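# Flip the serving platter face down onto the drying mat

## Task

Turn the serving platter, which starts face up, upside down and lay it face down on the drying mat, then release it. It must not touch any fixed part of the rig: rails, edges, posts, braces, brackets, arm bases or mounts. After the platter begins to tip, the attempt fails if it is moved quickly, or if it rotates or drops quickly once it has gone past balancing on its rim. It also fails if any loose object is still held at the end, or if a closed gripper has both fingers pushing down hard on the platter. The platter has to stay in place by itself, not only because the robot holds it. Nothing the robot is touching at the end may settle by more than about a fingernail's width when left alone. Nothing may be pushed or knocked off the table.

## Robot and tools

Robot and frame. Two arms, left_arm and right_arm, face each other across a table. All reported poses use one scene frame: origin at the table centre, table top at z = +0.020 m, +z up. left_arm's base sits on the +y side at (+0.111, +0.451, +0.107) m, quat_wxyz (+0.673, 0, 0, -0.739); right_arm's is at (+0.164, -0.572, +0.041) m, quat_wxyz (+0.495, 0, 0, +0.869). The names left and right do not correspond to image sides. On each gripper the fingers extend along its +x axis and open and close along its y axis. end_effector_position is the point between the finger pads, roughly 3 to 4 cm short of the fingertips; at long reach the printed position can be somewhat off. Joint ranges (rad), base to hand: waist -3.054 to 3.054, shoulder 0.000 to 3.142, elbow 0.000 to 2.356, wrist pitch -1.571 to 1.571, wrist yaw -1.571 to 1.571, wrist roll -3.142 to 3.142.

Row layout. Every motion command uses a row of 14 numbers, each in [-1, 1], always covering both arms: dx, dy, dz, rx, ry, rz, opening for left_arm, followed by the same seven for right_arm. dx to rz are an offset, not a pose: a shift of that gripper relative to where it was measured when the command began, expressed in the gripper's own axes. 1.0 equals 0.6 m for dx, dy, dz and 180 degrees for the rotation; rx, ry, rz form a single rotation vector. A zero offset means stay put. opening is absolute, not an offset: +1 is fully open (0.088 m), empty fingers touch at about -0.80, and values down to -1 close no further. Going from open to closed needs at least about 0.5 s.

execute_actions(actions): actions is a list of actions; each action is a list of 1 to 15 rows, one row per control step of 1/30 s. If fewer than 15 rows are given, the last row is repeated to fill the 0.5 s action. Every row in an action is measured from the pose at that action's start (for the first action of a call, the last pose any result reported), so rows do not add up. An empty list just returns state and images. Each control step clips the commanded pose to within 70 mm and 16 degrees of the measured pose, and if position and orientation cannot both be met, position wins; large offsets therefore need further actions.

move(target, speed, blocking): target is one 14-number row as above; its offsets count from the pose in the most recent result that shows one, and each opening is sent when the move starts. Both grippers travel straight lines that finish together, lasting 0.5 to 10 s (longer paths are cut off at 10 s). speed is the path's top speed in m/s, 0.002 to 0.5, default 0.25; rotation is capped at twice that value in rad/s. Paths ignore obstacles and the other arm, and the real hand may lag, drift, or overshoot the speed, mostly with the arm stretched out. Faster motion and targets set deeper past a contact hit and press harder. blocking=false returns after 0.5 s while the arm keeps going; until a result shows the move has ended, further rows and moves are rejected, so call wait or stop first.

wait(seconds): 0 to 10; the scene runs with each arm holding its last command and returns early if a running move finishes. stop(): brakes a running move to rest; braking needs room, and the fingers keep moving. zoom_image(camera, region): camera is cam_high, cam_left_wrist or cam_right_wrist (each 504x504); region is [x0, y0, x1, y1] in pixels from the top-left, at most 504 by 504. read_manual(section): only "licences"; it does not move anything. finished_scene(scene): ends the scene with the given number, irreversibly, once the robot has held its final command.

Results. The state line lists, for left_arm and right_arm, the gripper position (m), quat_wxyz and velocities (m/s, rad/s). Hand target lines show the pose each controller is currently driving toward. grip_measured gives finger opening on the same scale as opening; joint positions end with the opening in metres. Readings may be about 1 mm off, and while squeezing something hard they read narrower by up to about 3 mm (0.061). To hold an object command about 0.07 below grip_measured; less than that grips more lightly. Pads push about 34 to 49 N each. A move result adds a move: line with its ending (done, off_target, moving, held, fault) and limits; held means a check blocked the last step, limits=paced means the sent pose was clipped, limits=held means steps were blocked on the way and the arm may then speed up. A pose unreachable line means the clearance check altered or blocked that arm's command. Camera calibration lines give K and T_world_to_cam for projecting points.

Cautions. Friction can leave the gripper short or slightly tilted; check pose after each motion and correct tilt. Keep an idle arm steady by sending zeros. Do not let the arms collide or press each other. Contact torque at a joint's load limit (N m: waist 17, shoulder 21.1, elbow 21, wrist pitch 5.55, wrist yaw 5.53, wrist roll 5.19, held weight included) freezes that arm for 10 s. Holding loads heats motors: MOTOR HOT appears from 50 °C, and at 95 °C an OVER-TEMPERATURE FAULT holds the arm and may eventually cut its power. Loose objects can be nudged occasionally. Avoid drops, slams, hard pushes and anything leaving the table; tip the platter slowly.

Each tool is called after "Call:" as name([rows], argument=value, ...), one row to a line, values as JSON.

## Session

Call:
execute_actions(actions=[])

Scene clock: 0.00 s.
left_arm: end_effector_position=(+0.1541, -0.0308, +0.3256) grip_measured=+0.988 end_effector_quat_wxyz=(+0.418, +0.450, -0.302, -0.729) end_effector_velocity=(-0.005, +0.001, -0.001) end_effector_angular_velocity=(+0.005, -0.002, -0.017) | right_arm: end_effector_position=(-0.0748, -0.2057, +0.3799) grip_measured=+1.000 end_effector_quat_wxyz=(+0.498, -0.464, +0.026, +0.732) end_effector_velocity=(+0.000, -0.000, -0.005) end_effector_angular_velocity=(-0.015, -0.023, +0.018)
Joint positions: left_arm=[ 0.319  1.692  1.228 -0.001  0.451  1.32   0.087] | right_arm=[ 0.185  1.852  2.202 -1.232  0.421 -0.179  0.088]
Joint velocities: left_arm=[-0.007 -0.002 -0.002 -0.007  0.007  0.007 -0.   ] | right_arm=[-0.002  0.002 -0.007 -0.007 -0.007 -0.022  0.   ]
Heat: left arm: hottest shoulder 21 °C (+0.0 °C/min); right arm: hottest wrist yaw 21 °C (+0.0 °C/min).
Hand target (left_arm): +0.154, -0.031, +0.326; -0.418, -0.450, +0.302, +0.729
Hand target (right_arm): -0.075, -0.206, +0.380; +0.498, -0.464, +0.026, +0.732

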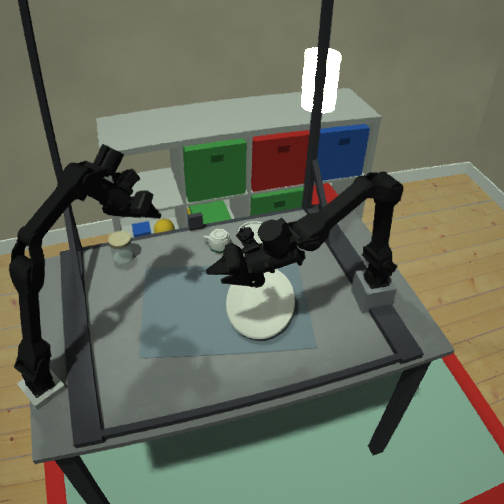

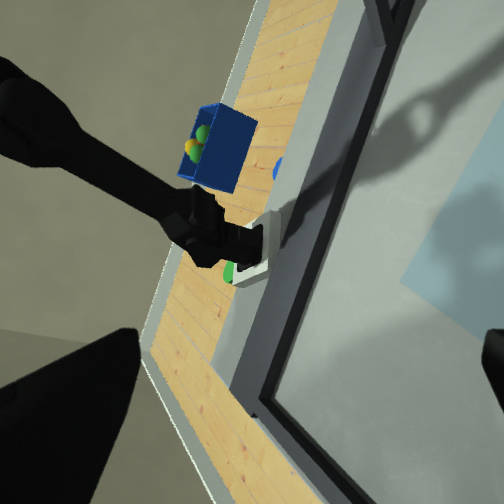

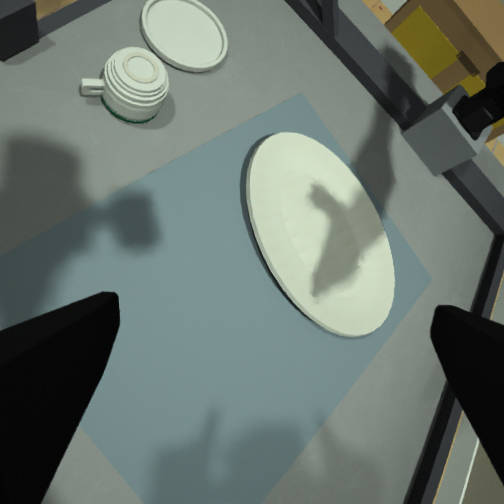

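Call:
zoom_image(camera="cam_high", region=[190, 210, 350, 370])

Call:
zoom_image(camera="cam_right_wrist", region=[200, 100, 450, 350])

Region (190, 210, 350, 370) of cam_high's 504x504 image, scaled by 3.150, with more detail than that image has.

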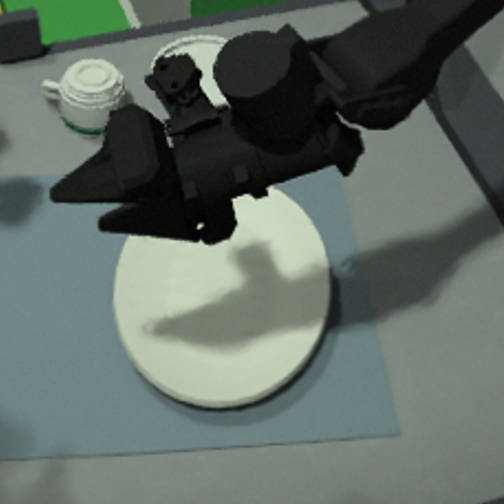

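Region (200, 100, 450, 350) of cam_right_wrist's 504x504 image, scaled by 2.016, with more detail than that image has.

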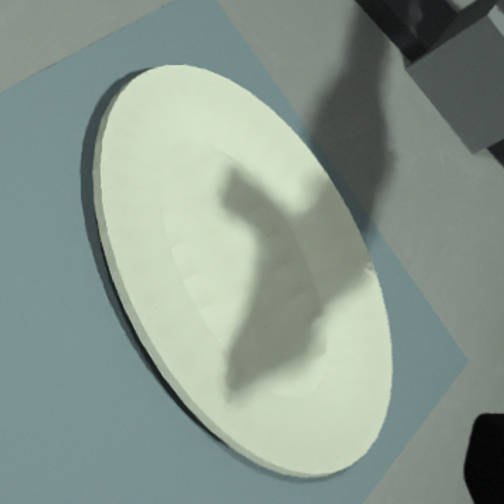

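Call:
move(target=[0,0,0,0,0,0,1,-0.235,0.167,-0.167,0,0,0,1])

Call:
move(target=[-0.032,-0.182,-0.18,-0.356,0.208,-0.426,1,-0.235,0.167,-0.167,0,0,0,1])

Scene clock: 4.57 s.
left_arm: end_effector_position=(+0.1541, -0.0308, +0.3256) grip_measured=+0.988 end_effector_quat_wxyz=(+0.418, +0.450, -0.302, -0.729) end_effector_velocity=(-0.001, +0.001, -0.006) end_effector_angular_velocity=(+0.021, +0.001, +0.015) | right_arm: end_effector_position=(-0.0752, -0.4047, +0.3818) grip_measured=+1.000 end_effector_quat_wxyz=(+0.497, -0.459, +0.024, +0.736) end_effector_velocity=(+0.000, -0.003, +0.000) end_effector_angular_velocity=(+0.004, -0.004, +0.004)
Joint positions: left_arm=[ 0.319  1.692  1.228 -0.001  0.451  1.32   0.087] | right_arm=[ 0.775  1.504  1.865 -1.569  0.726  0.423  0.088]
Joint velocities: left_arm=[-0.007  0.002 -0.007 -0.007 -0.022 -0.007 -0.   ] | right_arm=[ 0.012 -0.002 -0.002 -0.007  0.007  0.007  0.   ]
Heat: left arm: hottest shoulder 22 °C (+0.0 °C/min); right arm: hottest wrist yaw 21 °C (+0.0 °C/min).
Hand target (left_arm): +0.154, -0.031, +0.326; -0.418, -0.450, +0.302, +0.729
Hand target (right_arm): -0.074, -0.405, +0.380; +0.498, -0.461, +0.023, +0.734
Off the commanded pose (left_arm): 0.000 m, 0 deg.
Off the commanded pose (right_arm): 0.002 m, 1 deg.
joint sent to its limit (right arm) — the command would take joint 4 (wrist pitch) past its lower limit, so that joint was sent only as far as its limit.
move: done
camera_calibration (this result's frames):
cam_right_wrist: T_world_to_cam=[[0.726094, 0.516434, 0.453964, 0.0996081], [0.667395, -0.688182, -0.284585, -0.0899628], [0.16544, 0.509609, -0.844351, 0.617852], [0, 0, 0, 1]] pos_world=[-0.114502, -0.428215, 0.450864]

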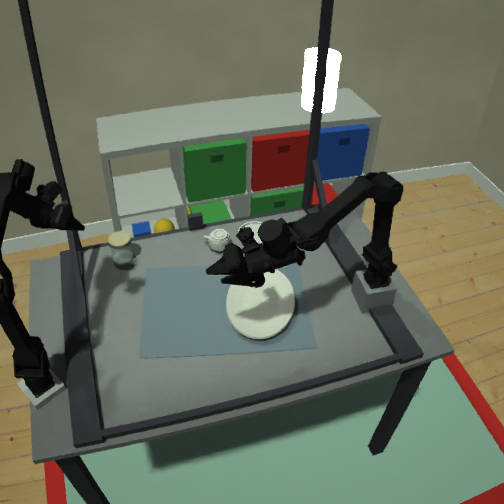

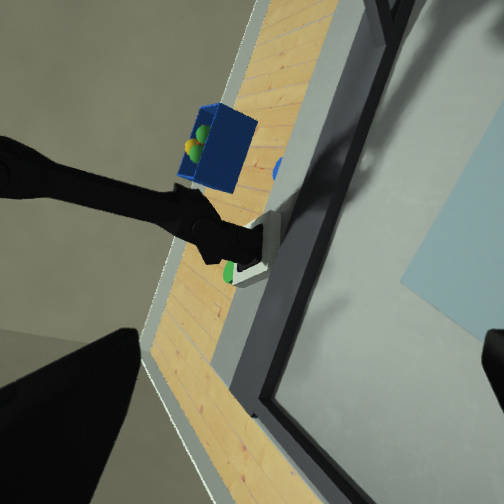

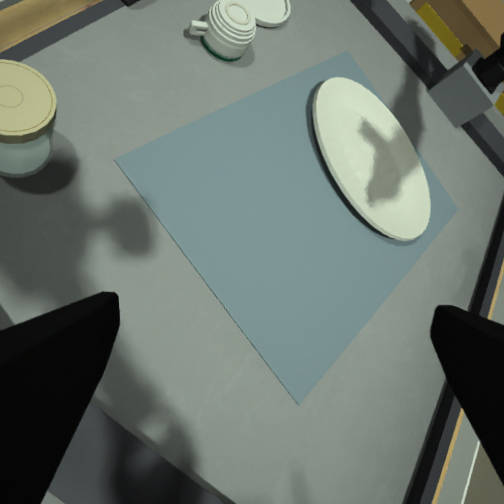

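Scene clock: 8.80 s.
left_arm: end_effector_position=(+0.2198, +0.0279, +0.2068) grip_measured=+0.988 end_effector_quat_wxyz=(+0.287, +0.428, +0.452, -0.728) end_effector_velocity=(-0.004, +0.005, +0.003) end_effector_angular_velocity=(+0.033, +0.032, +0.039) | right_arm: end_effector_position=(-0.0741, -0.6029, +0.3825) grip_measured=+1.000 end_effector_quat_wxyz=(+0.288, -0.328, +0.074, +0.897) end_effector_velocity=(+0.002, -0.002, -0.004) end_effector_angular_velocity=(-0.028, -0.022, +0.006)
Joint positions: left_arm=[ 0.498  2.404  2.236 -1.577  0.459  0.879  0.087] | right_arm=[ 1.646  1.283  1.646 -1.57   0.831  1.022  0.088]
Joint velocities: left_arm=[ 0.002 -0.007 -0.012 -0.022  0.022 -0.037  0.   ] | right_arm=[-0.002 -0.002 -0.002 -0.007 -0.037  0.007  0.   ]
Heat: left arm: hottest shoulder 23 °C (+13.6 °C/min); right arm: hottest wrist pitch 21 °C (+0.0 °C/min).
Hand target (left_arm): +0.220, +0.030, +0.201; -0.284, -0.424, -0.464, +0.724
Hand target (right_arm): -0.074, -0.604, +0.381; +0.287, -0.331, +0.074, +0.896
Off the commanded pose (left_arm): 0.008 m, 22 deg; orientation clipped at the last step of the last action.
Off the commanded pose (right_arm): 0.003 m, 34 deg; orientation clipped at the last step of the last action.
joint sent to its limit (left arm) — the command would take joint 4 (wrist pitch) past its lower limit, so that joint was sent only as far as its limit.
joint sent to its limit (right arm) — the command would take joint 4 (wrist pitch) past its lower limit, so that joint was sent only as far as its limit.
move: off_target (left_arm, right_arm); limits=paced
camera_calibration (this result's frames):
cam_left_wrist: T_world_to_cam=[[-0.820474, 0.441984, 0.362591, 0.107736], [0.495803, 0.865891, 0.0664193, -0.110373], [-0.284608, 0.234269, -0.929578, 0.318369], [0, 0, 0, 1]] pos_world=[0.233728, -0.0266308, 0.264216]
cam_right_wrist: T_world_to_cam=[[0.54831, 0.830542, 0.0977606, 0.513251], [0.746066, -0.432997, -0.505865, 0.017361], [-0.377812, 0.350306, -0.857055, 0.587832], [0, 0, 0, 1]] pos_world=[-0.072283, -0.624681, 0.462411]

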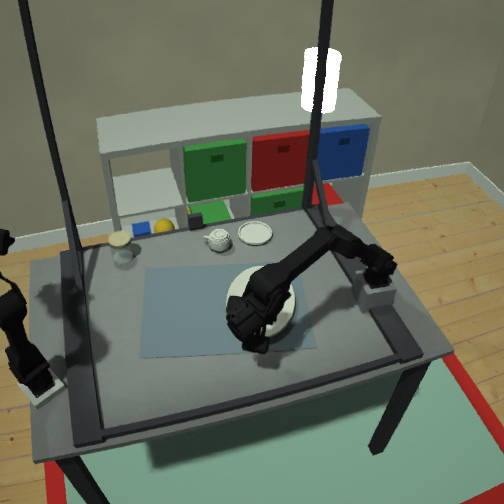

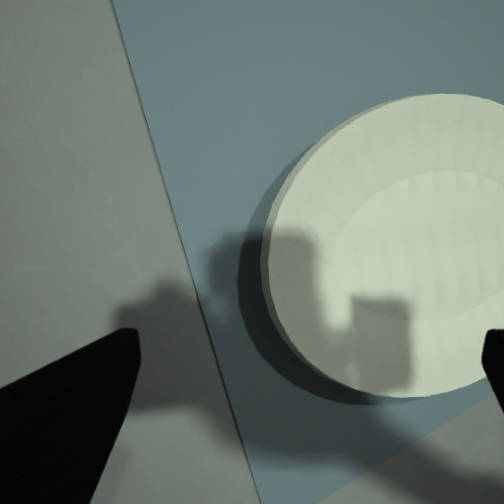

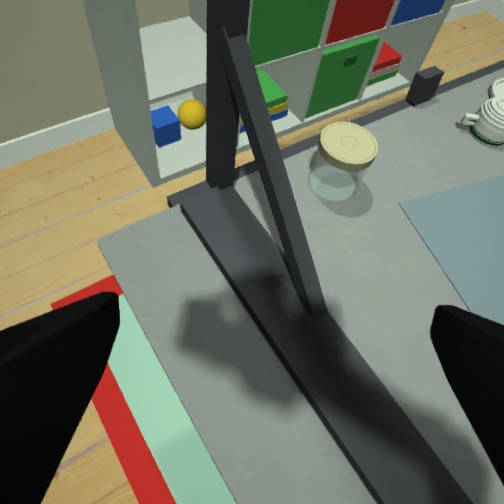

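Call:
move(target=[0.18,0.085,-0.04,-0.007,0.081,-0.087,1,0,0,0,0,0,0,1], speed=0.1)

Scene clock: 12.10 s.
left_arm: end_effector_position=(+0.2195, +0.0266, +0.0871) grip_measured=+0.988 end_effector_quat_wxyz=(+0.207, +0.439, +0.513, -0.708) end_effector_velocity=(+0.001, -0.003, +0.005) end_effector_angular_velocity=(-0.009, -0.014, +0.001) | right_arm: end_effector_position=(-0.0740, -0.6030, +0.3823) grip_measured=+1.000 end_effector_quat_wxyz=(+0.288, -0.328, +0.075, +0.897) end_effector_velocity=(+0.003, +0.003, -0.001) end_effector_angular_velocity=(+0.023, -0.018, +0.004)
Joint positions: left_arm=[ 0.491  2.739  2.343 -1.571  0.441  0.937  0.087] | right_arm=[ 1.646  1.283  1.646 -1.57   0.83   1.023  0.088]
Joint velocities: left_arm=[-0.002 -0.002  0.022 -0.007 -0.007 -0.007 -0.   ] | right_arm=[ 0.002 -0.002 -0.002 -0.022  0.007 -0.007  0.   ]
Heat: left arm: hottest shoulder 24 °C (+14.9 °C/min); right arm: hottest wrist pitch 21 °C (+0.0 °C/min).
Hand target (left_arm): +0.219, +0.024, +0.085; -0.207, -0.440, -0.508, +0.711
Hand target (right_arm): -0.074, -0.603, +0.382; +0.288, -0.328, +0.074, +0.897
Off the commanded pose (left_arm): 0.003 m, 10 deg.
Off the commanded pose (right_arm): 0.000 m, 0 deg.
joint sent to its limit (left arm) — the command would take joint 3 (elbow) past its upper limit, so that joint was sent only as far as its limit.
move: off_target (left_arm)
camera_calibration (this result's frames):
cam_left_wrist: T_world_to_cam=[[-0.76139, 0.413658, 0.499172, 0.127366], [0.558222, 0.809855, 0.180342, -0.123297], [-0.329657, 0.415959, -0.847528, 0.205213], [0, 0, 0, 1]] pos_world=[0.233452, -0.0381939, 0.132582]
cam_right_wrist: T_world_to_cam=[[0.548346, 0.830633, 0.0967795, 0.51378], [0.746163, -0.433734, -0.50509, 0.0164929], [-0.377567, 0.349177, -0.857624, 0.587339], [0, 0, 0, 1]] pos_world=[-0.0722756, -0.624694, 0.462322]

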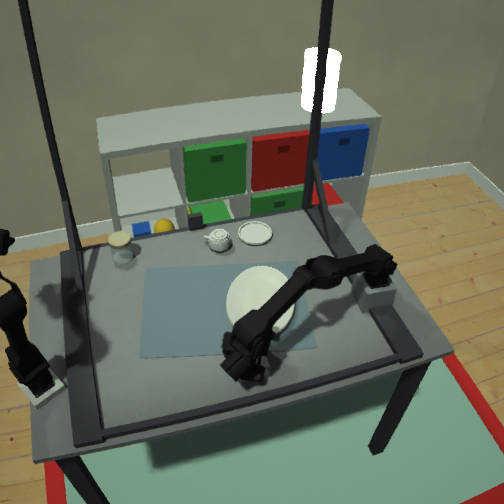

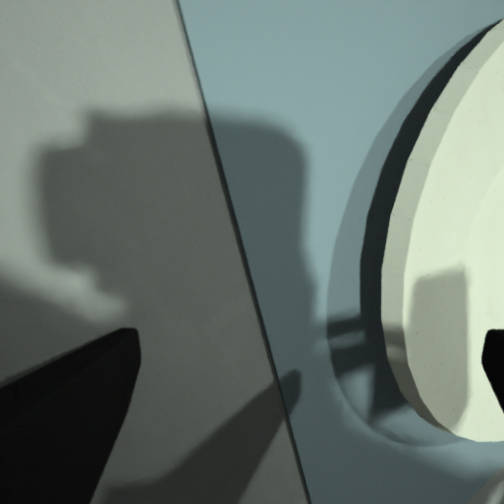

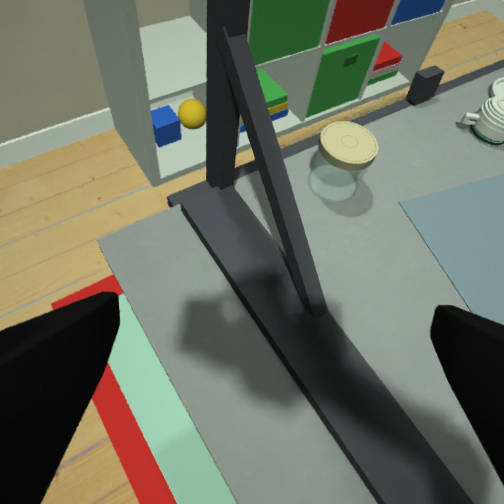

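Call:
move(target=[0.007,-0.403,-0.29,-0.469,-0.116,0.17,-1,0,0,0,0,0,0,1], speed=0.2)

Scene clock: 19.17 s.
left_arm: end_effector_position=(+0.1097, +0.2773, +0.1985) grip_measured=-0.811 end_effector_quat_wxyz=(+0.687, +0.173, +0.683, -0.178) end_effector_velocity=(-0.001, +0.001, +0.002) end_effector_angular_velocity=(-0.003, -0.007, +0.010) | right_arm: end_effector_position=(-0.0740, -0.6030, +0.3823) grip_measured=+1.000 end_effector_quat_wxyz=(+0.288, -0.328, +0.075, +0.897) end_effector_velocity=(+0.001, -0.001, +0.000) end_effector_angular_velocity=(-0.031, +0.006, +0.001)
Joint positions: left_arm=[ 0.083  1.195  0.797 -1.165 -0.004 -1.08   0.   ] | right_arm=[ 1.646  1.283  1.646 -1.57   0.83   1.023  0.088]
Joint velocities: left_arm=[-0.012 -0.007  0.002 -0.007 -0.007 -0.022  0.   ] | right_arm=[-0.002 -0.007  0.002  0.007 -0.022  0.007  0.   ]
Heat: left arm: hottest shoulder 25 °C (+12.5 °C/min); right arm: hottest elbow 21 °C (+0.0 °C/min).
Hand target (left_arm): +0.109, +0.281, +0.197; +0.688, +0.175, +0.683, -0.175
Hand target (right_arm): -0.074, -0.603, +0.382; +0.288, -0.328, +0.075, +0.897
Off the commanded pose (left_arm): 0.002 m, 0 deg.
Off the commanded pose (right_arm): 0.000 m, 0 deg.
move: done
camera_calibration (this result's frames):
cam_left_wrist: T_world_to_cam=[[-0.497636, -0.866189, -0.0455664, 0.318487], [-0.830818, 0.460905, 0.311943, -0.0621376], [-0.249199, 0.193091, -0.949008, 0.232232], [0, 0, 0, 1]] pos_world=[0.164737, 0.259667, 0.254286]
cam_right_wrist: T_world_to_cam=[[0.548346, 0.830633, 0.0967795, 0.51378], [0.746163, -0.433734, -0.50509, 0.0164929], [-0.377567, 0.349177, -0.857624, 0.587339], [0, 0, 0, 1]] pos_world=[-0.0722756, -0.624694, 0.462322]

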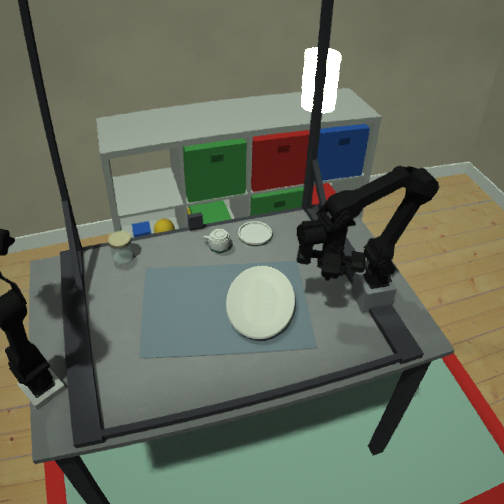

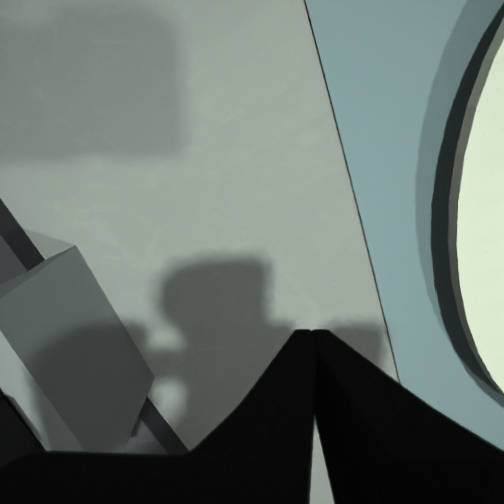

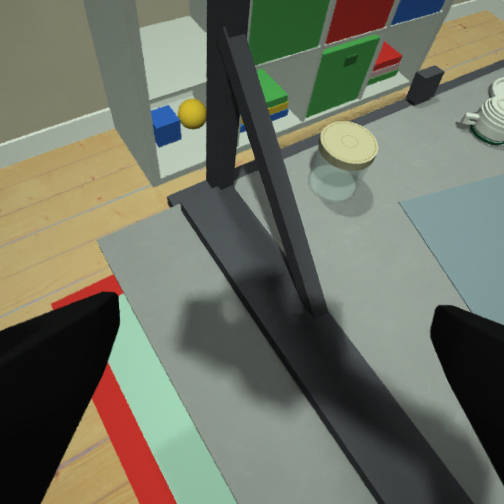

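Call:
move(target=[0.22,0,0,0,0,0,-1,0,0,0,0,0,0,1], speed=0.15)

Call:
move(target=[0.22,-0.3,0,0,0,0,-1,0,0,0,0,0,0,1], speed=0.06)

Scene clock: 20.83 s.
left_arm: end_effector_position=(+0.1097, +0.2715, +0.0691) grip_measured=-0.811 end_effector_quat_wxyz=(+0.688, +0.169, +0.682, -0.181) end_effector_velocity=(+0.006, -0.004, -0.001) end_effector_angular_velocity=(-0.013, -0.036, +0.010) | right_arm: end_effector_position=(-0.0740, -0.6030, +0.3823) grip_measured=+1.000 end_effector_quat_wxyz=(+0.288, -0.328, +0.075, +0.897) end_effector_velocity=(+0.001, -0.001, -0.004) end_effector_angular_velocity=(-0.005, -0.025, +0.010)
Joint positions: left_arm=[ 0.083  1.519  0.442 -0.475 -0.004 -1.081  0.   ] | right_arm=[ 1.646  1.283  1.646 -1.57   0.83   1.023  0.088]
Joint velocities: left_arm=[ 0.002  0.012  0.002  0.022 -0.037 -0.007  0.   ] | right_arm=[-0.002  0.002 -0.002 -0.007 -0.022 -0.007  0.   ]
Heat: left arm: hottest shoulder 25 °C (+11.5 °C/min); right arm: hottest elbow 21 °C (+0.0 °C/min).
Hand target (left_arm): +0.110, +0.275, +0.067; +0.687, +0.173, +0.683, -0.178
Hand target (right_arm): -0.074, -0.603, +0.382; +0.288, -0.328, +0.075, +0.897
Off the commanded pose (left_arm): 0.005 m, 1 deg.
Off the commanded pose (right_arm): 0.000 m, 0 deg.
move: done
camera_calibration (this result's frames):
cam_left_wrist: T_world_to_cam=[[-0.496299, -0.867429, -0.0354282, 0.307117], [-0.8316, 0.46329, 0.306274, -0.019231], [-0.249258, 0.181466, -0.951284, 0.113877], [0, 0, 0, 1]] pos_world=[0.164814, 0.254647, 0.1251]
cam_right_wrist: T_world_to_cam=[[0.548346, 0.830633, 0.0967795, 0.51378], [0.746163, -0.433734, -0.50509, 0.0164929], [-0.377567, 0.349177, -0.857624, 0.587339], [0, 0, 0, 1]] pos_world=[-0.0722756, -0.624694, 0.462322]

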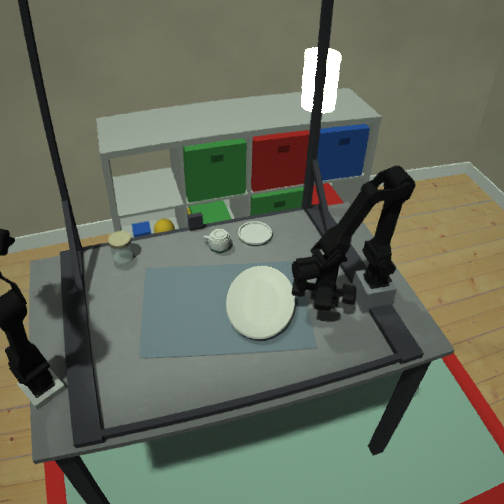

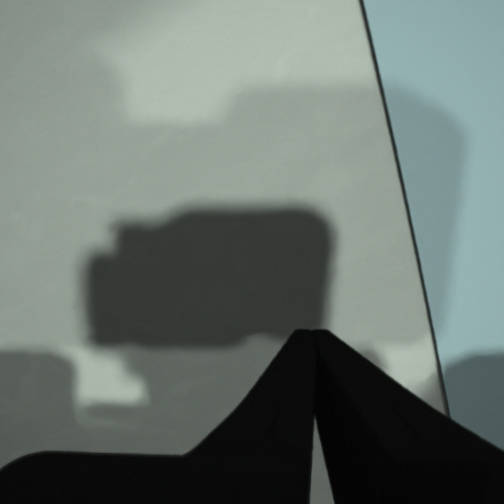

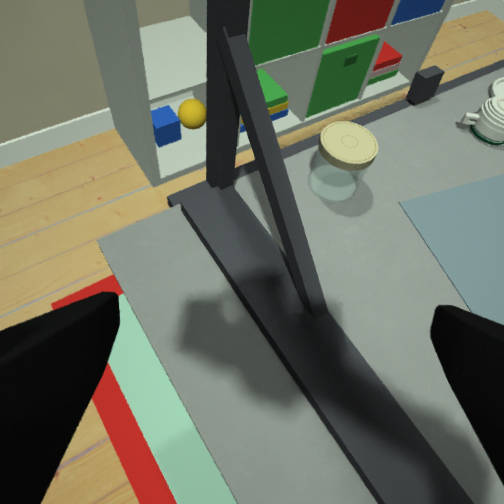

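Scene clock: 31.70 s.
left_arm: end_effector_position=(+0.1009, +0.2581, +0.0558) grip_measured=-0.811 end_effector_quat_wxyz=(+0.695, +0.185, +0.676, -0.162) end_effector_velocity=(+0.001, +0.004, -0.001) end_effector_angular_velocity=(+0.011, -0.008, +0.005) | right_arm: end_effector_position=(-0.0740, -0.6030, +0.3823) grip_measured=+1.000 end_effector_quat_wxyz=(+0.288, -0.328, +0.075, +0.897) end_effector_velocity=(+0.002, +0.001, -0.000) end_effector_angular_velocity=(+0.000, -0.009, +0.005)
Joint positions: left_arm=[ 0.017  1.665  0.511 -0.443 -0.032 -1.152  0.   ] | right_arm=[ 1.646  1.283  1.646 -1.57   0.83   1.023  0.088]
Joint velocities: left_arm=[-0.002 -0.002 -0.007 -0.007 -0.007 -0.007  0.   ] | right_arm=[-0.002 -0.002  0.002 -0.007 -0.007 -0.007  0.   ]
Heat: left arm: hottest shoulder 24 °C (+5.7 °C/min); right arm: hottest wrist yaw 22 °C (+1.9 °C/min).
Hand target (left_arm): +0.101, +0.259, +0.054; +0.694, +0.185, +0.677, -0.162
Hand target (right_arm): -0.074, -0.603, +0.382; +0.288, -0.328, +0.075, +0.897
Off the commanded pose (left_arm): 0.203 m, 3 deg.
Off the commanded pose (right_arm): 0.000 m, 0 deg.
TORQUE FAULT: the external load on joint 4 (wrist pitch) of the left arm reached its load limit, and that arm stopped for 10 seconds. That time counts as 13 of the actions that you can send in this scene. A torque fault stops only its own arm. That arm's remaining commands of this call were not run. That arm holds where it stopped, with its grip as last carried out, and accepts commands again: back off and push less far. That arm stops again, at the same cost, whenever a joint's load reaches its limit.
move: fault (left_arm)
camera_calibration (this result's frames):
cam_left_wrist: T_world_to_cam=[[-0.489886, -0.867333, -0.0880082, 0.292923], [-0.843101, 0.445663, 0.300941, -0.0102405], [-0.221794, 0.221627, -0.949573, 0.0882446], [0, 0, 0, 1]] pos_world=[0.154437, 0.239068, 0.112656]
cam_right_wrist: T_world_to_cam=[[0.548346, 0.830633, 0.0967795, 0.51378], [0.746163, -0.433734, -0.50509, 0.0164929], [-0.377567, 0.349177, -0.857624, 0.587339], [0, 0, 0, 1]] pos_world=[-0.0722756, -0.624694, 0.462322]

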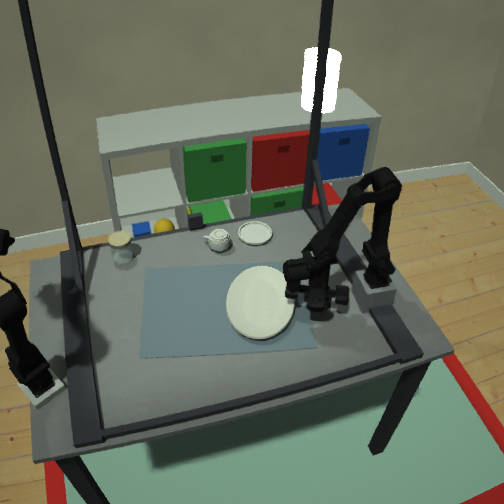

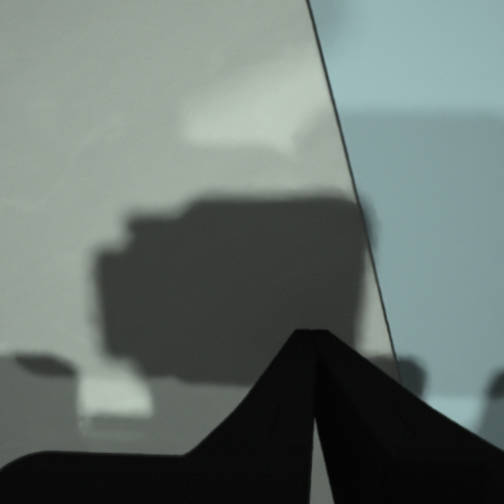

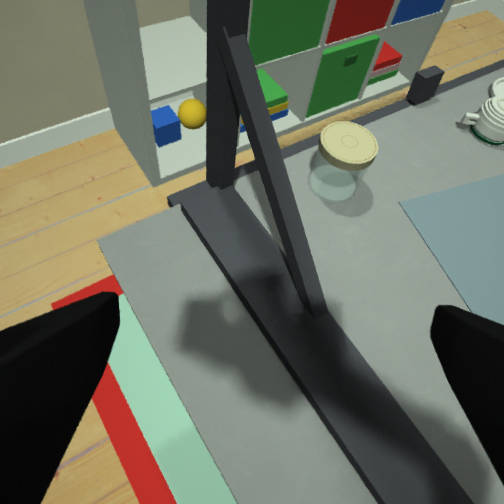

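Call:
move(target=[-0.025,-0.27,0,0,0,0,-1,0,0,0,0,0,0,1], speed=0.07)

Scene clock: 43.17 s.
left_arm: end_effector_position=(+0.0881, +0.2361, +0.0579) grip_measured=-0.811 end_effector_quat_wxyz=(+0.710, +0.241, +0.655, -0.093) end_effector_velocity=(-0.002, +0.004, +0.002) end_effector_angular_velocity=(+0.019, +0.006, -0.013) | right_arm: end_effector_position=(-0.0740, -0.6030, +0.3823) grip_measured=+1.000 end_effector_quat_wxyz=(+0.288, -0.328, +0.075, +0.897) end_effector_velocity=(+0.001, +0.000, +0.002) end_effector_angular_velocity=(-0.011, +0.007, +0.005)
Joint positions: left_arm=[-0.076  1.866  0.759 -0.668 -0.091 -1.269  0.   ] | right_arm=[ 1.646  1.283  1.646 -1.57   0.83   1.023  0.088]
Joint velocities: left_arm=[-0.007 -0.002  0.002 -0.022  0.007  0.007  0.   ] | right_arm=[-0.002 -0.007  0.002  0.007 -0.007 -0.007  0.   ]
Heat: left arm: hottest shoulder 24 °C (+4.2 °C/min); right arm: hottest elbow 22 °C (+1.4 °C/min).
Hand target (left_arm): +0.086, +0.232, +0.058; +0.709, +0.234, +0.658, -0.100
Hand target (right_arm): -0.074, -0.603, +0.382; +0.288, -0.328, +0.075, +0.897
Off the commanded pose (left_arm): 0.137 m, 11 deg.
Off the commanded pose (right_arm): 0.000 m, 0 deg.
TORQUE FAULT: the external load on joint 4 (wrist pitch) of the left arm reached its load limit, and that arm stopped for 10 seconds. That time counts as 17 of the actions that you can send in this scene. A torque fault stops only its own arm. That arm's remaining commands of this call were not run. That arm holds where it stopped, with its grip as last carried out, and accepts commands again: back off and push less far. That arm stops again, at the same cost, whenever a joint's load reaches its limit.
move: fault (left_arm); limits=paced
camera_calibration (this result's frames):
cam_left_wrist: T_world_to_cam=[[-0.458987, -0.84644, -0.269945, 0.270643], [-0.877333, 0.383918, 0.287913, 0.00647881], [-0.140064, 0.368979, -0.918823, 0.0485458], [0, 0, 0, 1]] pos_world=[0.136705, 0.208683, 0.115798]
cam_right_wrist: T_world_to_cam=[[0.548346, 0.830633, 0.0967795, 0.51378], [0.746163, -0.433734, -0.50509, 0.0164929], [-0.377567, 0.349177, -0.857624, 0.587339], [0, 0, 0, 1]] pos_world=[-0.0722756, -0.624694, 0.462322]

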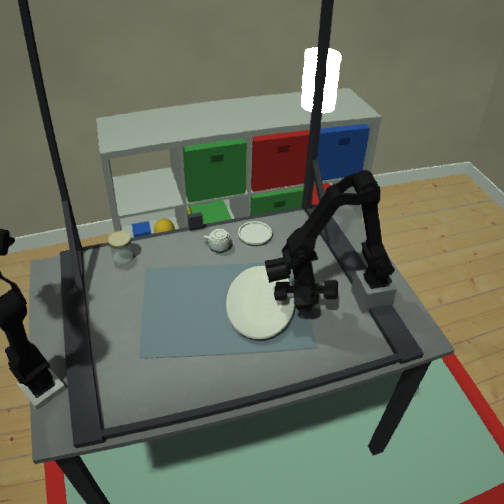

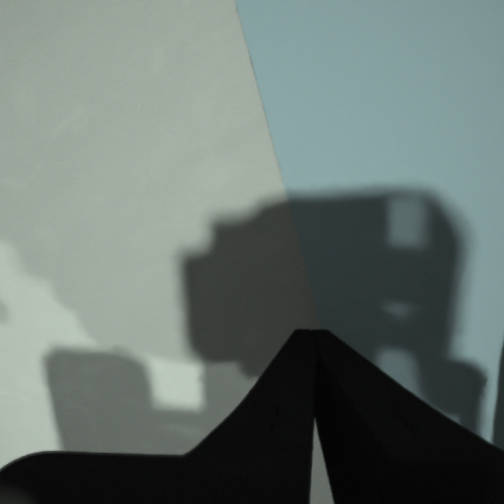

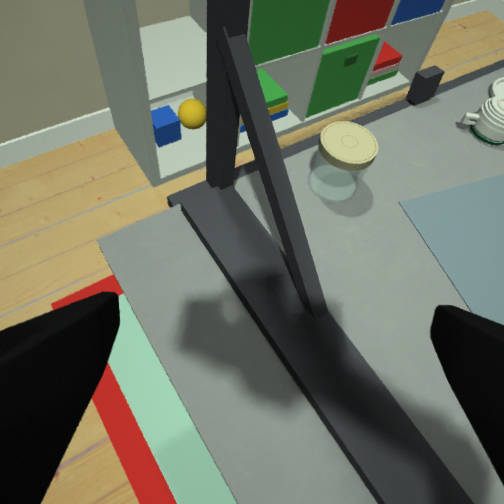

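Call:
move(target=[-0.052,0.071,0.003,0.003,0.01,-0.29,0,0,0,0,0,0,0,1], speed=0.1)

Scene clock: 48.60 s.
left_arm: end_effector_position=(+0.1049, +0.2638, +0.0984) grip_measured=-0.002 end_effector_quat_wxyz=(+0.584, -0.068, +0.706, -0.395) end_effector_velocity=(+0.004, +0.004, -0.002) end_effector_angular_velocity=(+0.016, -0.004, +0.020) | right_arm: end_effector_position=(-0.0740, -0.6030, +0.3823) grip_measured=+1.000 end_effector_quat_wxyz=(+0.288, -0.328, +0.075, +0.897) end_effector_velocity=(+0.001, +0.000, -0.002) end_effector_angular_velocity=(-0.003, -0.011, -0.004)
Joint positions: left_arm=[ 0.466  1.055  0.096 -0.128  0.513 -0.832  0.039] | right_arm=[ 1.646  1.283  1.646 -1.57   0.83   1.023  0.088]
Joint velocities: left_arm=[ 0.022 -0.007 -0.002 -0.022 -0.007  0.007 -0.   ] | right_arm=[-0.002  0.002 -0.002 -0.007 -0.007  0.007  0.   ]
Heat: left arm: hottest shoulder 24 °C (+3.7 °C/min); right arm: hottest elbow 22 °C (+1.2 °C/min).
Hand target (left_arm): +0.104, +0.266, +0.097; +0.583, -0.068, +0.707, -0.395
Hand target (right_arm): -0.074, -0.603, +0.382; +0.288, -0.328, +0.075, +0.897
Off the commanded pose (left_arm): 0.003 m, 0 deg.
Off the commanded pose (right_arm): 0.000 m, 0 deg.
move: done
camera_calibration (this result's frames):
cam_left_wrist: T_world_to_cam=[[-0.397192, -0.696884, 0.597153, 0.181385], [-0.732852, 0.632516, 0.250701, -0.0781775], [-0.552418, -0.338049, -0.761943, 0.292224], [0, 0, 0, 1]] pos_world=[0.176182, 0.274639, 0.133942]
cam_right_wrist: T_world_to_cam=[[0.548346, 0.830633, 0.0967795, 0.51378], [0.746163, -0.433734, -0.50509, 0.0164929], [-0.377567, 0.349177, -0.857624, 0.587339], [0, 0, 0, 1]] pos_world=[-0.0722756, -0.624694, 0.462322]

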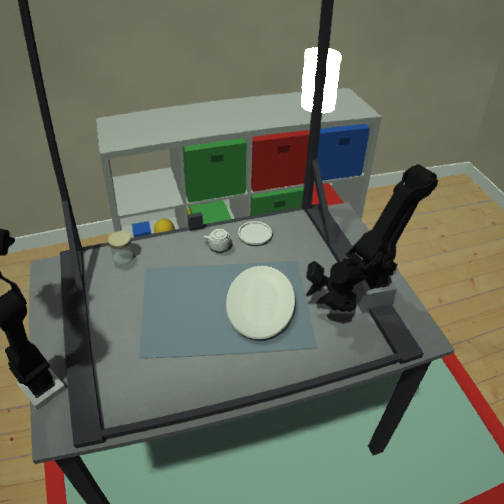

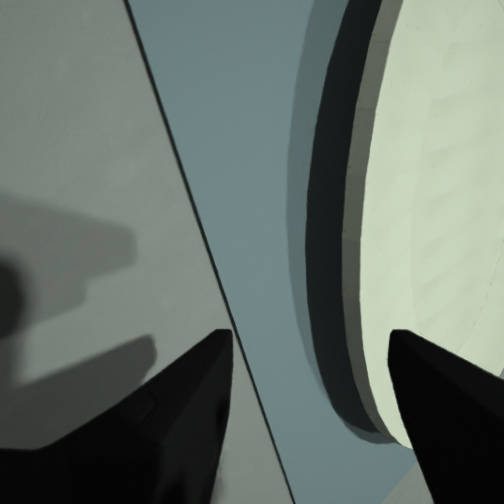

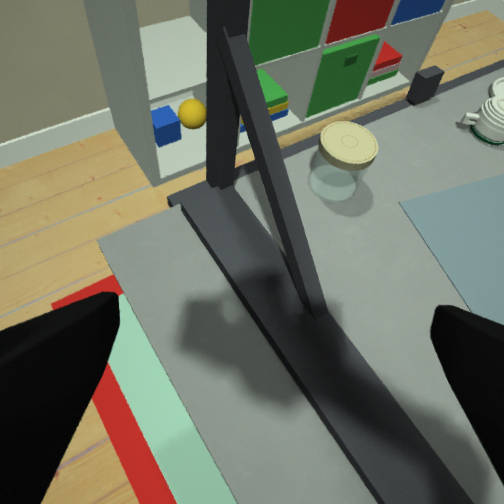

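Call:
move(target=[0.072,-0.008,0.014,0,0,0,0,0,0,0,0,0,0,1], speed=0.06)

Scene clock: 50.40 s.
left_arm: end_effector_position=(+0.0971, +0.2360, +0.0673) grip_measured=-0.002 end_effector_quat_wxyz=(+0.584, -0.066, +0.708, -0.393) end_effector_velocity=(-0.001, -0.001, -0.002) end_effector_angular_velocity=(+0.001, +0.004, +0.009) | right_arm: end_effector_position=(-0.0740, -0.6030, +0.3823) grip_measured=+1.000 end_effector_quat_wxyz=(+0.288, -0.328, +0.075, +0.897) end_effector_velocity=(+0.004, +0.001, -0.002) end_effector_angular_velocity=(-0.003, -0.029, +0.010)
Joint positions: left_arm=[ 0.337  1.506  0.097  0.375  0.448 -0.956  0.039] | right_arm=[ 1.646  1.283  1.646 -1.57   0.83   1.023  0.088]
Joint velocities: left_arm=[-0.012  0.027 -0.002  0.037 -0.007 -0.022 -0.   ] | right_arm=[-0.002 -0.002  0.002 -0.022 -0.022 -0.007  0.   ]
Heat: left arm: hottest shoulder 24 °C (+3.6 °C/min); right arm: hottest elbow 22 °C (+1.2 °C/min).
Hand target (left_arm): +0.098, +0.232, +0.068; +0.584, -0.068, +0.706, -0.395
Hand target (right_arm): -0.074, -0.603, +0.382; +0.288, -0.328, +0.075, +0.897
Off the commanded pose (left_arm): 0.004 m, 0 deg.
Off the commanded pose (right_arm): 0.000 m, 0 deg.
move: done
camera_calibration (this result's frames):
cam_left_wrist: T_world_to_cam=[[-0.398275, -0.700055, 0.592706, 0.178707], [-0.732053, 0.631934, 0.254476, -0.0586896], [-0.552698, -0.332541, -0.76416, 0.253667], [0, 0, 0, 1]] pos_world=[0.168412, 0.246547, 0.102857]
cam_right_wrist: T_world_to_cam=[[0.548346, 0.830633, 0.0967795, 0.51378], [0.746163, -0.433734, -0.50509, 0.0164929], [-0.377567, 0.349177, -0.857624, 0.587339], [0, 0, 0, 1]] pos_world=[-0.0722756, -0.624694, 0.462322]

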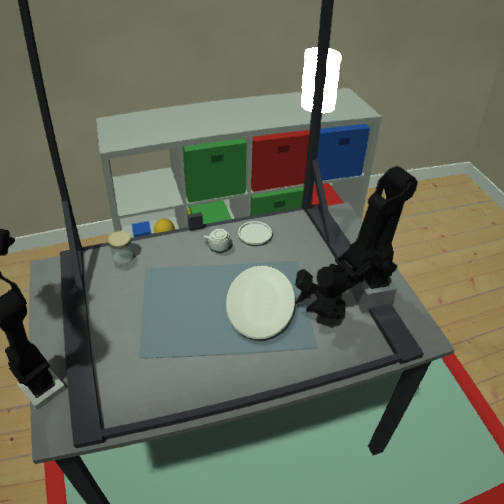

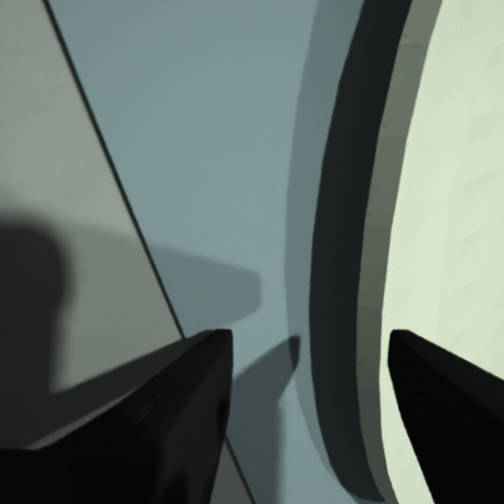

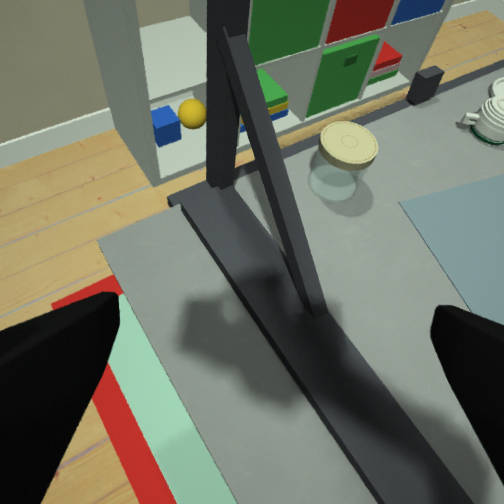

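Call:
move(target=[0.036,-0.042,0,0,0,0,0,0,0,0,0,0,0,1], speed=0.04)

Scene clock: 51.70 s.
left_arm: end_effector_position=(+0.0816, +0.2108, +0.0656) grip_measured=-0.002 end_effector_quat_wxyz=(+0.584, -0.063, +0.708, -0.391) end_effector_velocity=(-0.002, -0.000, -0.002) end_effector_angular_velocity=(+0.005, -0.002, -0.002) | right_arm: end_effector_position=(-0.0740, -0.6030, +0.3823) grip_measured=+1.000 end_effector_quat_wxyz=(+0.288, -0.328, +0.075, +0.897) end_effector_velocity=(+0.001, +0.000, -0.001) end_effector_angular_velocity=(-0.006, -0.007, -0.004)
Joint positions: left_arm=[ 0.202  1.612  0.17   0.451  0.376 -1.078  0.039] | right_arm=[ 1.646  1.283  1.646 -1.57   0.83   1.023  0.088]
Joint velocities: left_arm=[-0.012  0.012  0.002  0.007 -0.007 -0.007 -0.   ] | right_arm=[-0.002  0.002  0.002 -0.007 -0.007  0.007  0.   ]
Heat: left arm: hottest shoulder 24 °C (+3.5 °C/min); right arm: hottest elbow 22 °C (+1.2 °C/min).
Hand target (left_arm): +0.081, +0.207, +0.067; +0.584, -0.065, +0.707, -0.393
Hand target (right_arm): -0.074, -0.603, +0.382; +0.288, -0.328, +0.075, +0.897
Off the commanded pose (left_arm): 0.004 m, 0 deg.
Off the commanded pose (right_arm): 0.000 m, 0 deg.
move: done
camera_calibration (this result's frames):
cam_left_wrist: T_world_to_cam=[[-0.40029, -0.702702, 0.588198, 0.156887], [-0.731302, 0.631757, 0.257063, -0.0538784], [-0.552237, -0.327251, -0.766773, 0.234394], [0, 0, 0, 1]] pos_world=[0.15284, 0.220988, 0.101296]
cam_right_wrist: T_world_to_cam=[[0.548346, 0.830633, 0.0967795, 0.51378], [0.746163, -0.433734, -0.50509, 0.0164929], [-0.377567, 0.349177, -0.857624, 0.587339], [0, 0, 0, 1]] pos_world=[-0.0722756, -0.624694, 0.462322]

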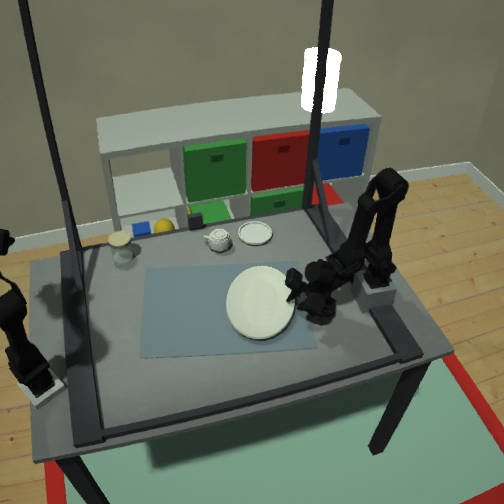

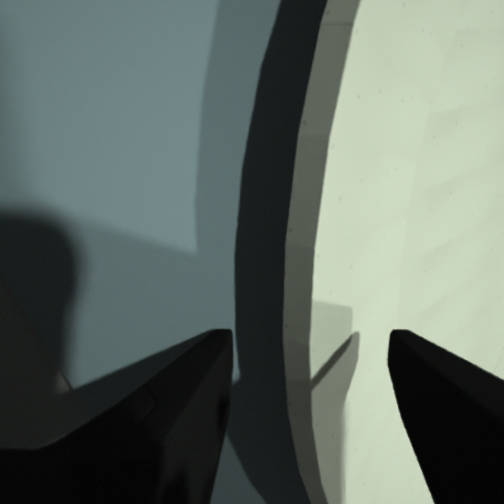

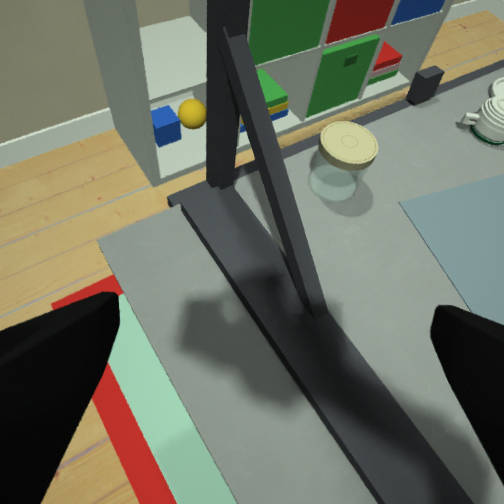

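Call:
execute_actions([
  [[0.01,0,0,0,0,0,-0.2,0,0,0,0,0,0,1]],
  [[0.005,0,0,0,0,0,-0.4,0,0,0,0,0,0,1]],
  [[0,0,0,0,0,0,-0.55,0,0,0,0,0,0,1]],
  [[0,0,0,0,0,0,-0.7,0,0,0,0,0,0,1]],
  [[0,0,0,0,0,0,-0.85,0,0,0,0,0,0,1]],
])

Scene clock: 54.47 s.
left_arm: end_effector_position=(+0.0802, +0.2060, +0.0623) grip_measured=-0.503 end_effector_quat_wxyz=(+0.582, -0.068, +0.707, -0.397) end_effector_velocity=(+0.000, +0.002, -0.001) end_effector_angular_velocity=(+0.010, -0.001, +0.007) | right_arm: end_effector_position=(-0.0740, -0.6030, +0.3823) grip_measured=+1.000 end_effector_quat_wxyz=(+0.288, -0.328, +0.075, +0.897) end_effector_velocity=(+0.001, +0.001, +0.000) end_effector_angular_velocity=(+0.023, -0.012, +0.014)
Joint positions: left_arm=[ 0.195  1.666  0.173  0.52   0.377 -1.087  0.014] | right_arm=[ 1.646  1.283  1.646 -1.57   0.83   1.023  0.088]
Joint velocities: left_arm=[-0.002 -0.002 -0.002 -0.007 -0.007 -0.007 -0.   ] | right_arm=[ 0.002 -0.002 -0.002 -0.007  0.007 -0.022  0.   ]
Heat: left arm: hottest shoulder 24 °C (+3.3 °C/min); right arm: hottest elbow 22 °C (+1.1 °C/min).
Hand target (left_arm): +0.080, +0.206, +0.062; +0.582, -0.068, +0.706, -0.397
Hand target (right_arm): -0.074, -0.603, +0.382; +0.288, -0.328, +0.075, +0.897
Off the commanded pose (left_arm): 0.000 m, 0 deg.
Off the commanded pose (right_arm): 0.000 m, 0 deg.
camera_calibration (this result's frames):
cam_left_wrist: T_world_to_cam=[[-0.398401, -0.69342, 0.600371, 0.15205], [-0.729745, 0.636171, 0.250516, -0.0516844], [-0.555651, -0.338312, -0.759471, 0.23169], [0, 0, 0, 1]] pos_world=[0.1516, 0.216698, 0.0976234]
cam_right_wrist: T_world_to_cam=[[0.548346, 0.830633, 0.0967795, 0.51378], [0.746163, -0.433734, -0.50509, 0.0164929], [-0.377567, 0.349177, -0.857624, 0.587339], [0, 0, 0, 1]] pos_world=[-0.0722756, -0.624694, 0.462322]

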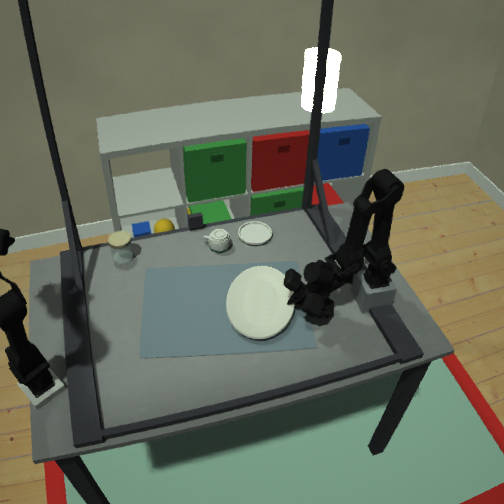

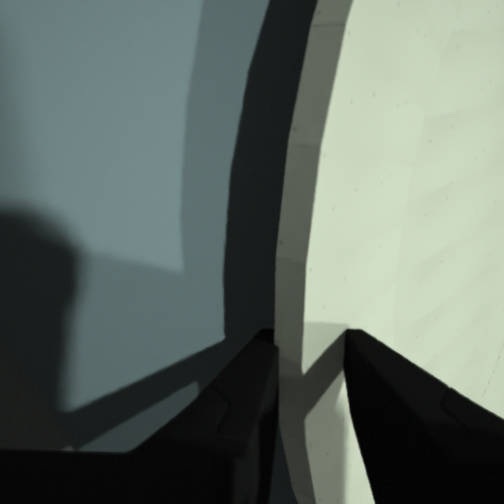

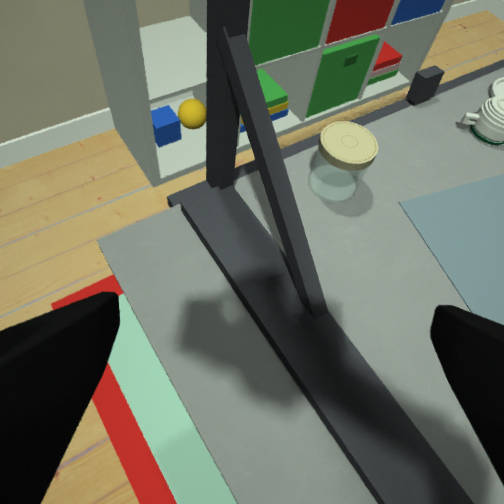

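Call:
move(target=[-0.065,-0.078,0,0,0,0,-0.6,0,0,0,0,0,0,1], speed=0.02)

Scene clock: 58.10 s.
left_arm: end_effector_position=(+0.0746, +0.2021, +0.1150) grip_measured=-0.593 end_effector_quat_wxyz=(+0.582, -0.061, +0.712, -0.389) end_effector_velocity=(+0.000, +0.000, +0.002) end_effector_angular_velocity=(+0.001, -0.010, -0.004) | right_arm: end_effector_position=(-0.0740, -0.6030, +0.3823) grip_measured=+1.000 end_effector_quat_wxyz=(+0.288, -0.328, +0.075, +0.897) end_effector_velocity=(+0.000, +0.001, -0.002) end_effector_angular_velocity=(+0.024, -0.031, +0.018)
Joint positions: left_arm=[ 0.16   1.305  0.29   0.029  0.359 -1.116  0.01 ] | right_arm=[ 1.646  1.283  1.646 -1.57   0.83   1.023  0.088]
Joint velocities: left_arm=[-0.002 -0.012  0.007 -0.022 -0.007  0.007  0.   ] | right_arm=[-0.007  0.002 -0.002 -0.007 -0.007 -0.037  0.   ]
Heat: left arm: hottest shoulder 24 °C (+3.1 °C/min); right arm: hottest elbow 22 °C (+1.0 °C/min).
Hand target (left_arm): +0.075, +0.197, +0.122; +0.582, -0.068, +0.707, -0.397
Hand target (right_arm): -0.074, -0.603, +0.382; +0.288, -0.328, +0.075, +0.897
Off the commanded pose (left_arm): 0.009 m, 1 deg.
Off the commanded pose (right_arm): 0.000 m, 0 deg.
move: off_target (left_arm)
camera_calibration (this result's frames):
cam_left_wrist: T_world_to_cam=[[-0.399068, -0.706237, 0.584785, 0.119926], [-0.727837, 0.63188, 0.266423, -0.0675866], [-0.557672, -0.319307, -0.766189, 0.264389], [0, 0, 0, 1]] pos_world=[0.146109, 0.211824, 0.150447]
cam_right_wrist: T_world_to_cam=[[0.548346, 0.830633, 0.0967795, 0.51378], [0.746163, -0.433734, -0.50509, 0.0164929], [-0.377567, 0.349177, -0.857624, 0.587339], [0, 0, 0, 1]] pos_world=[-0.0722756, -0.624694, 0.462322]

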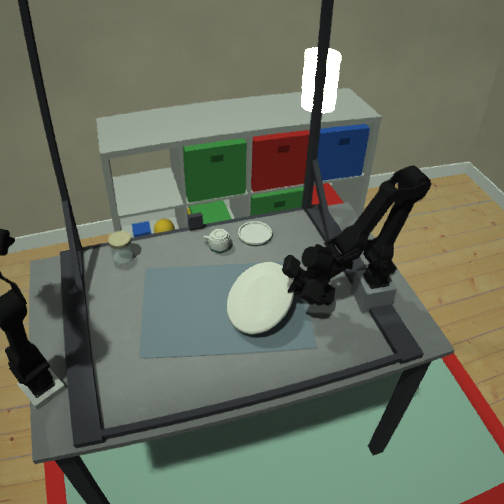

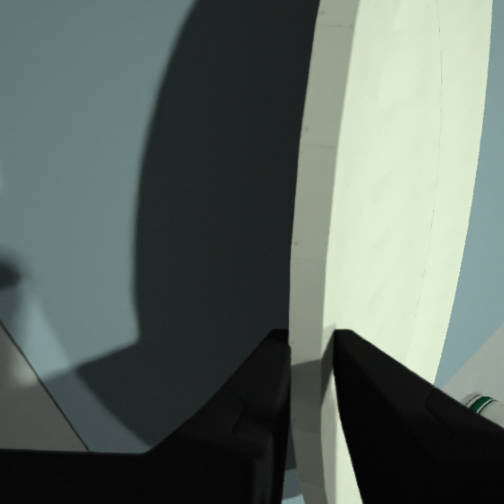

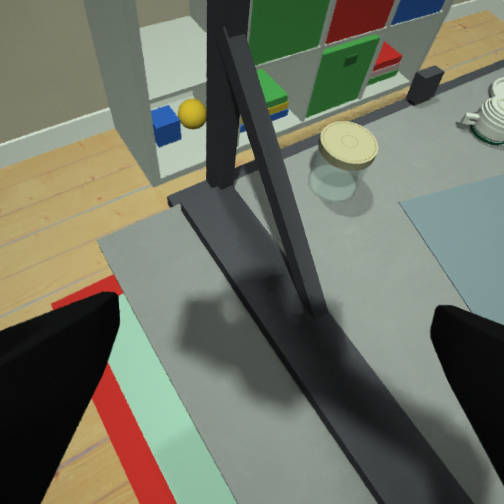

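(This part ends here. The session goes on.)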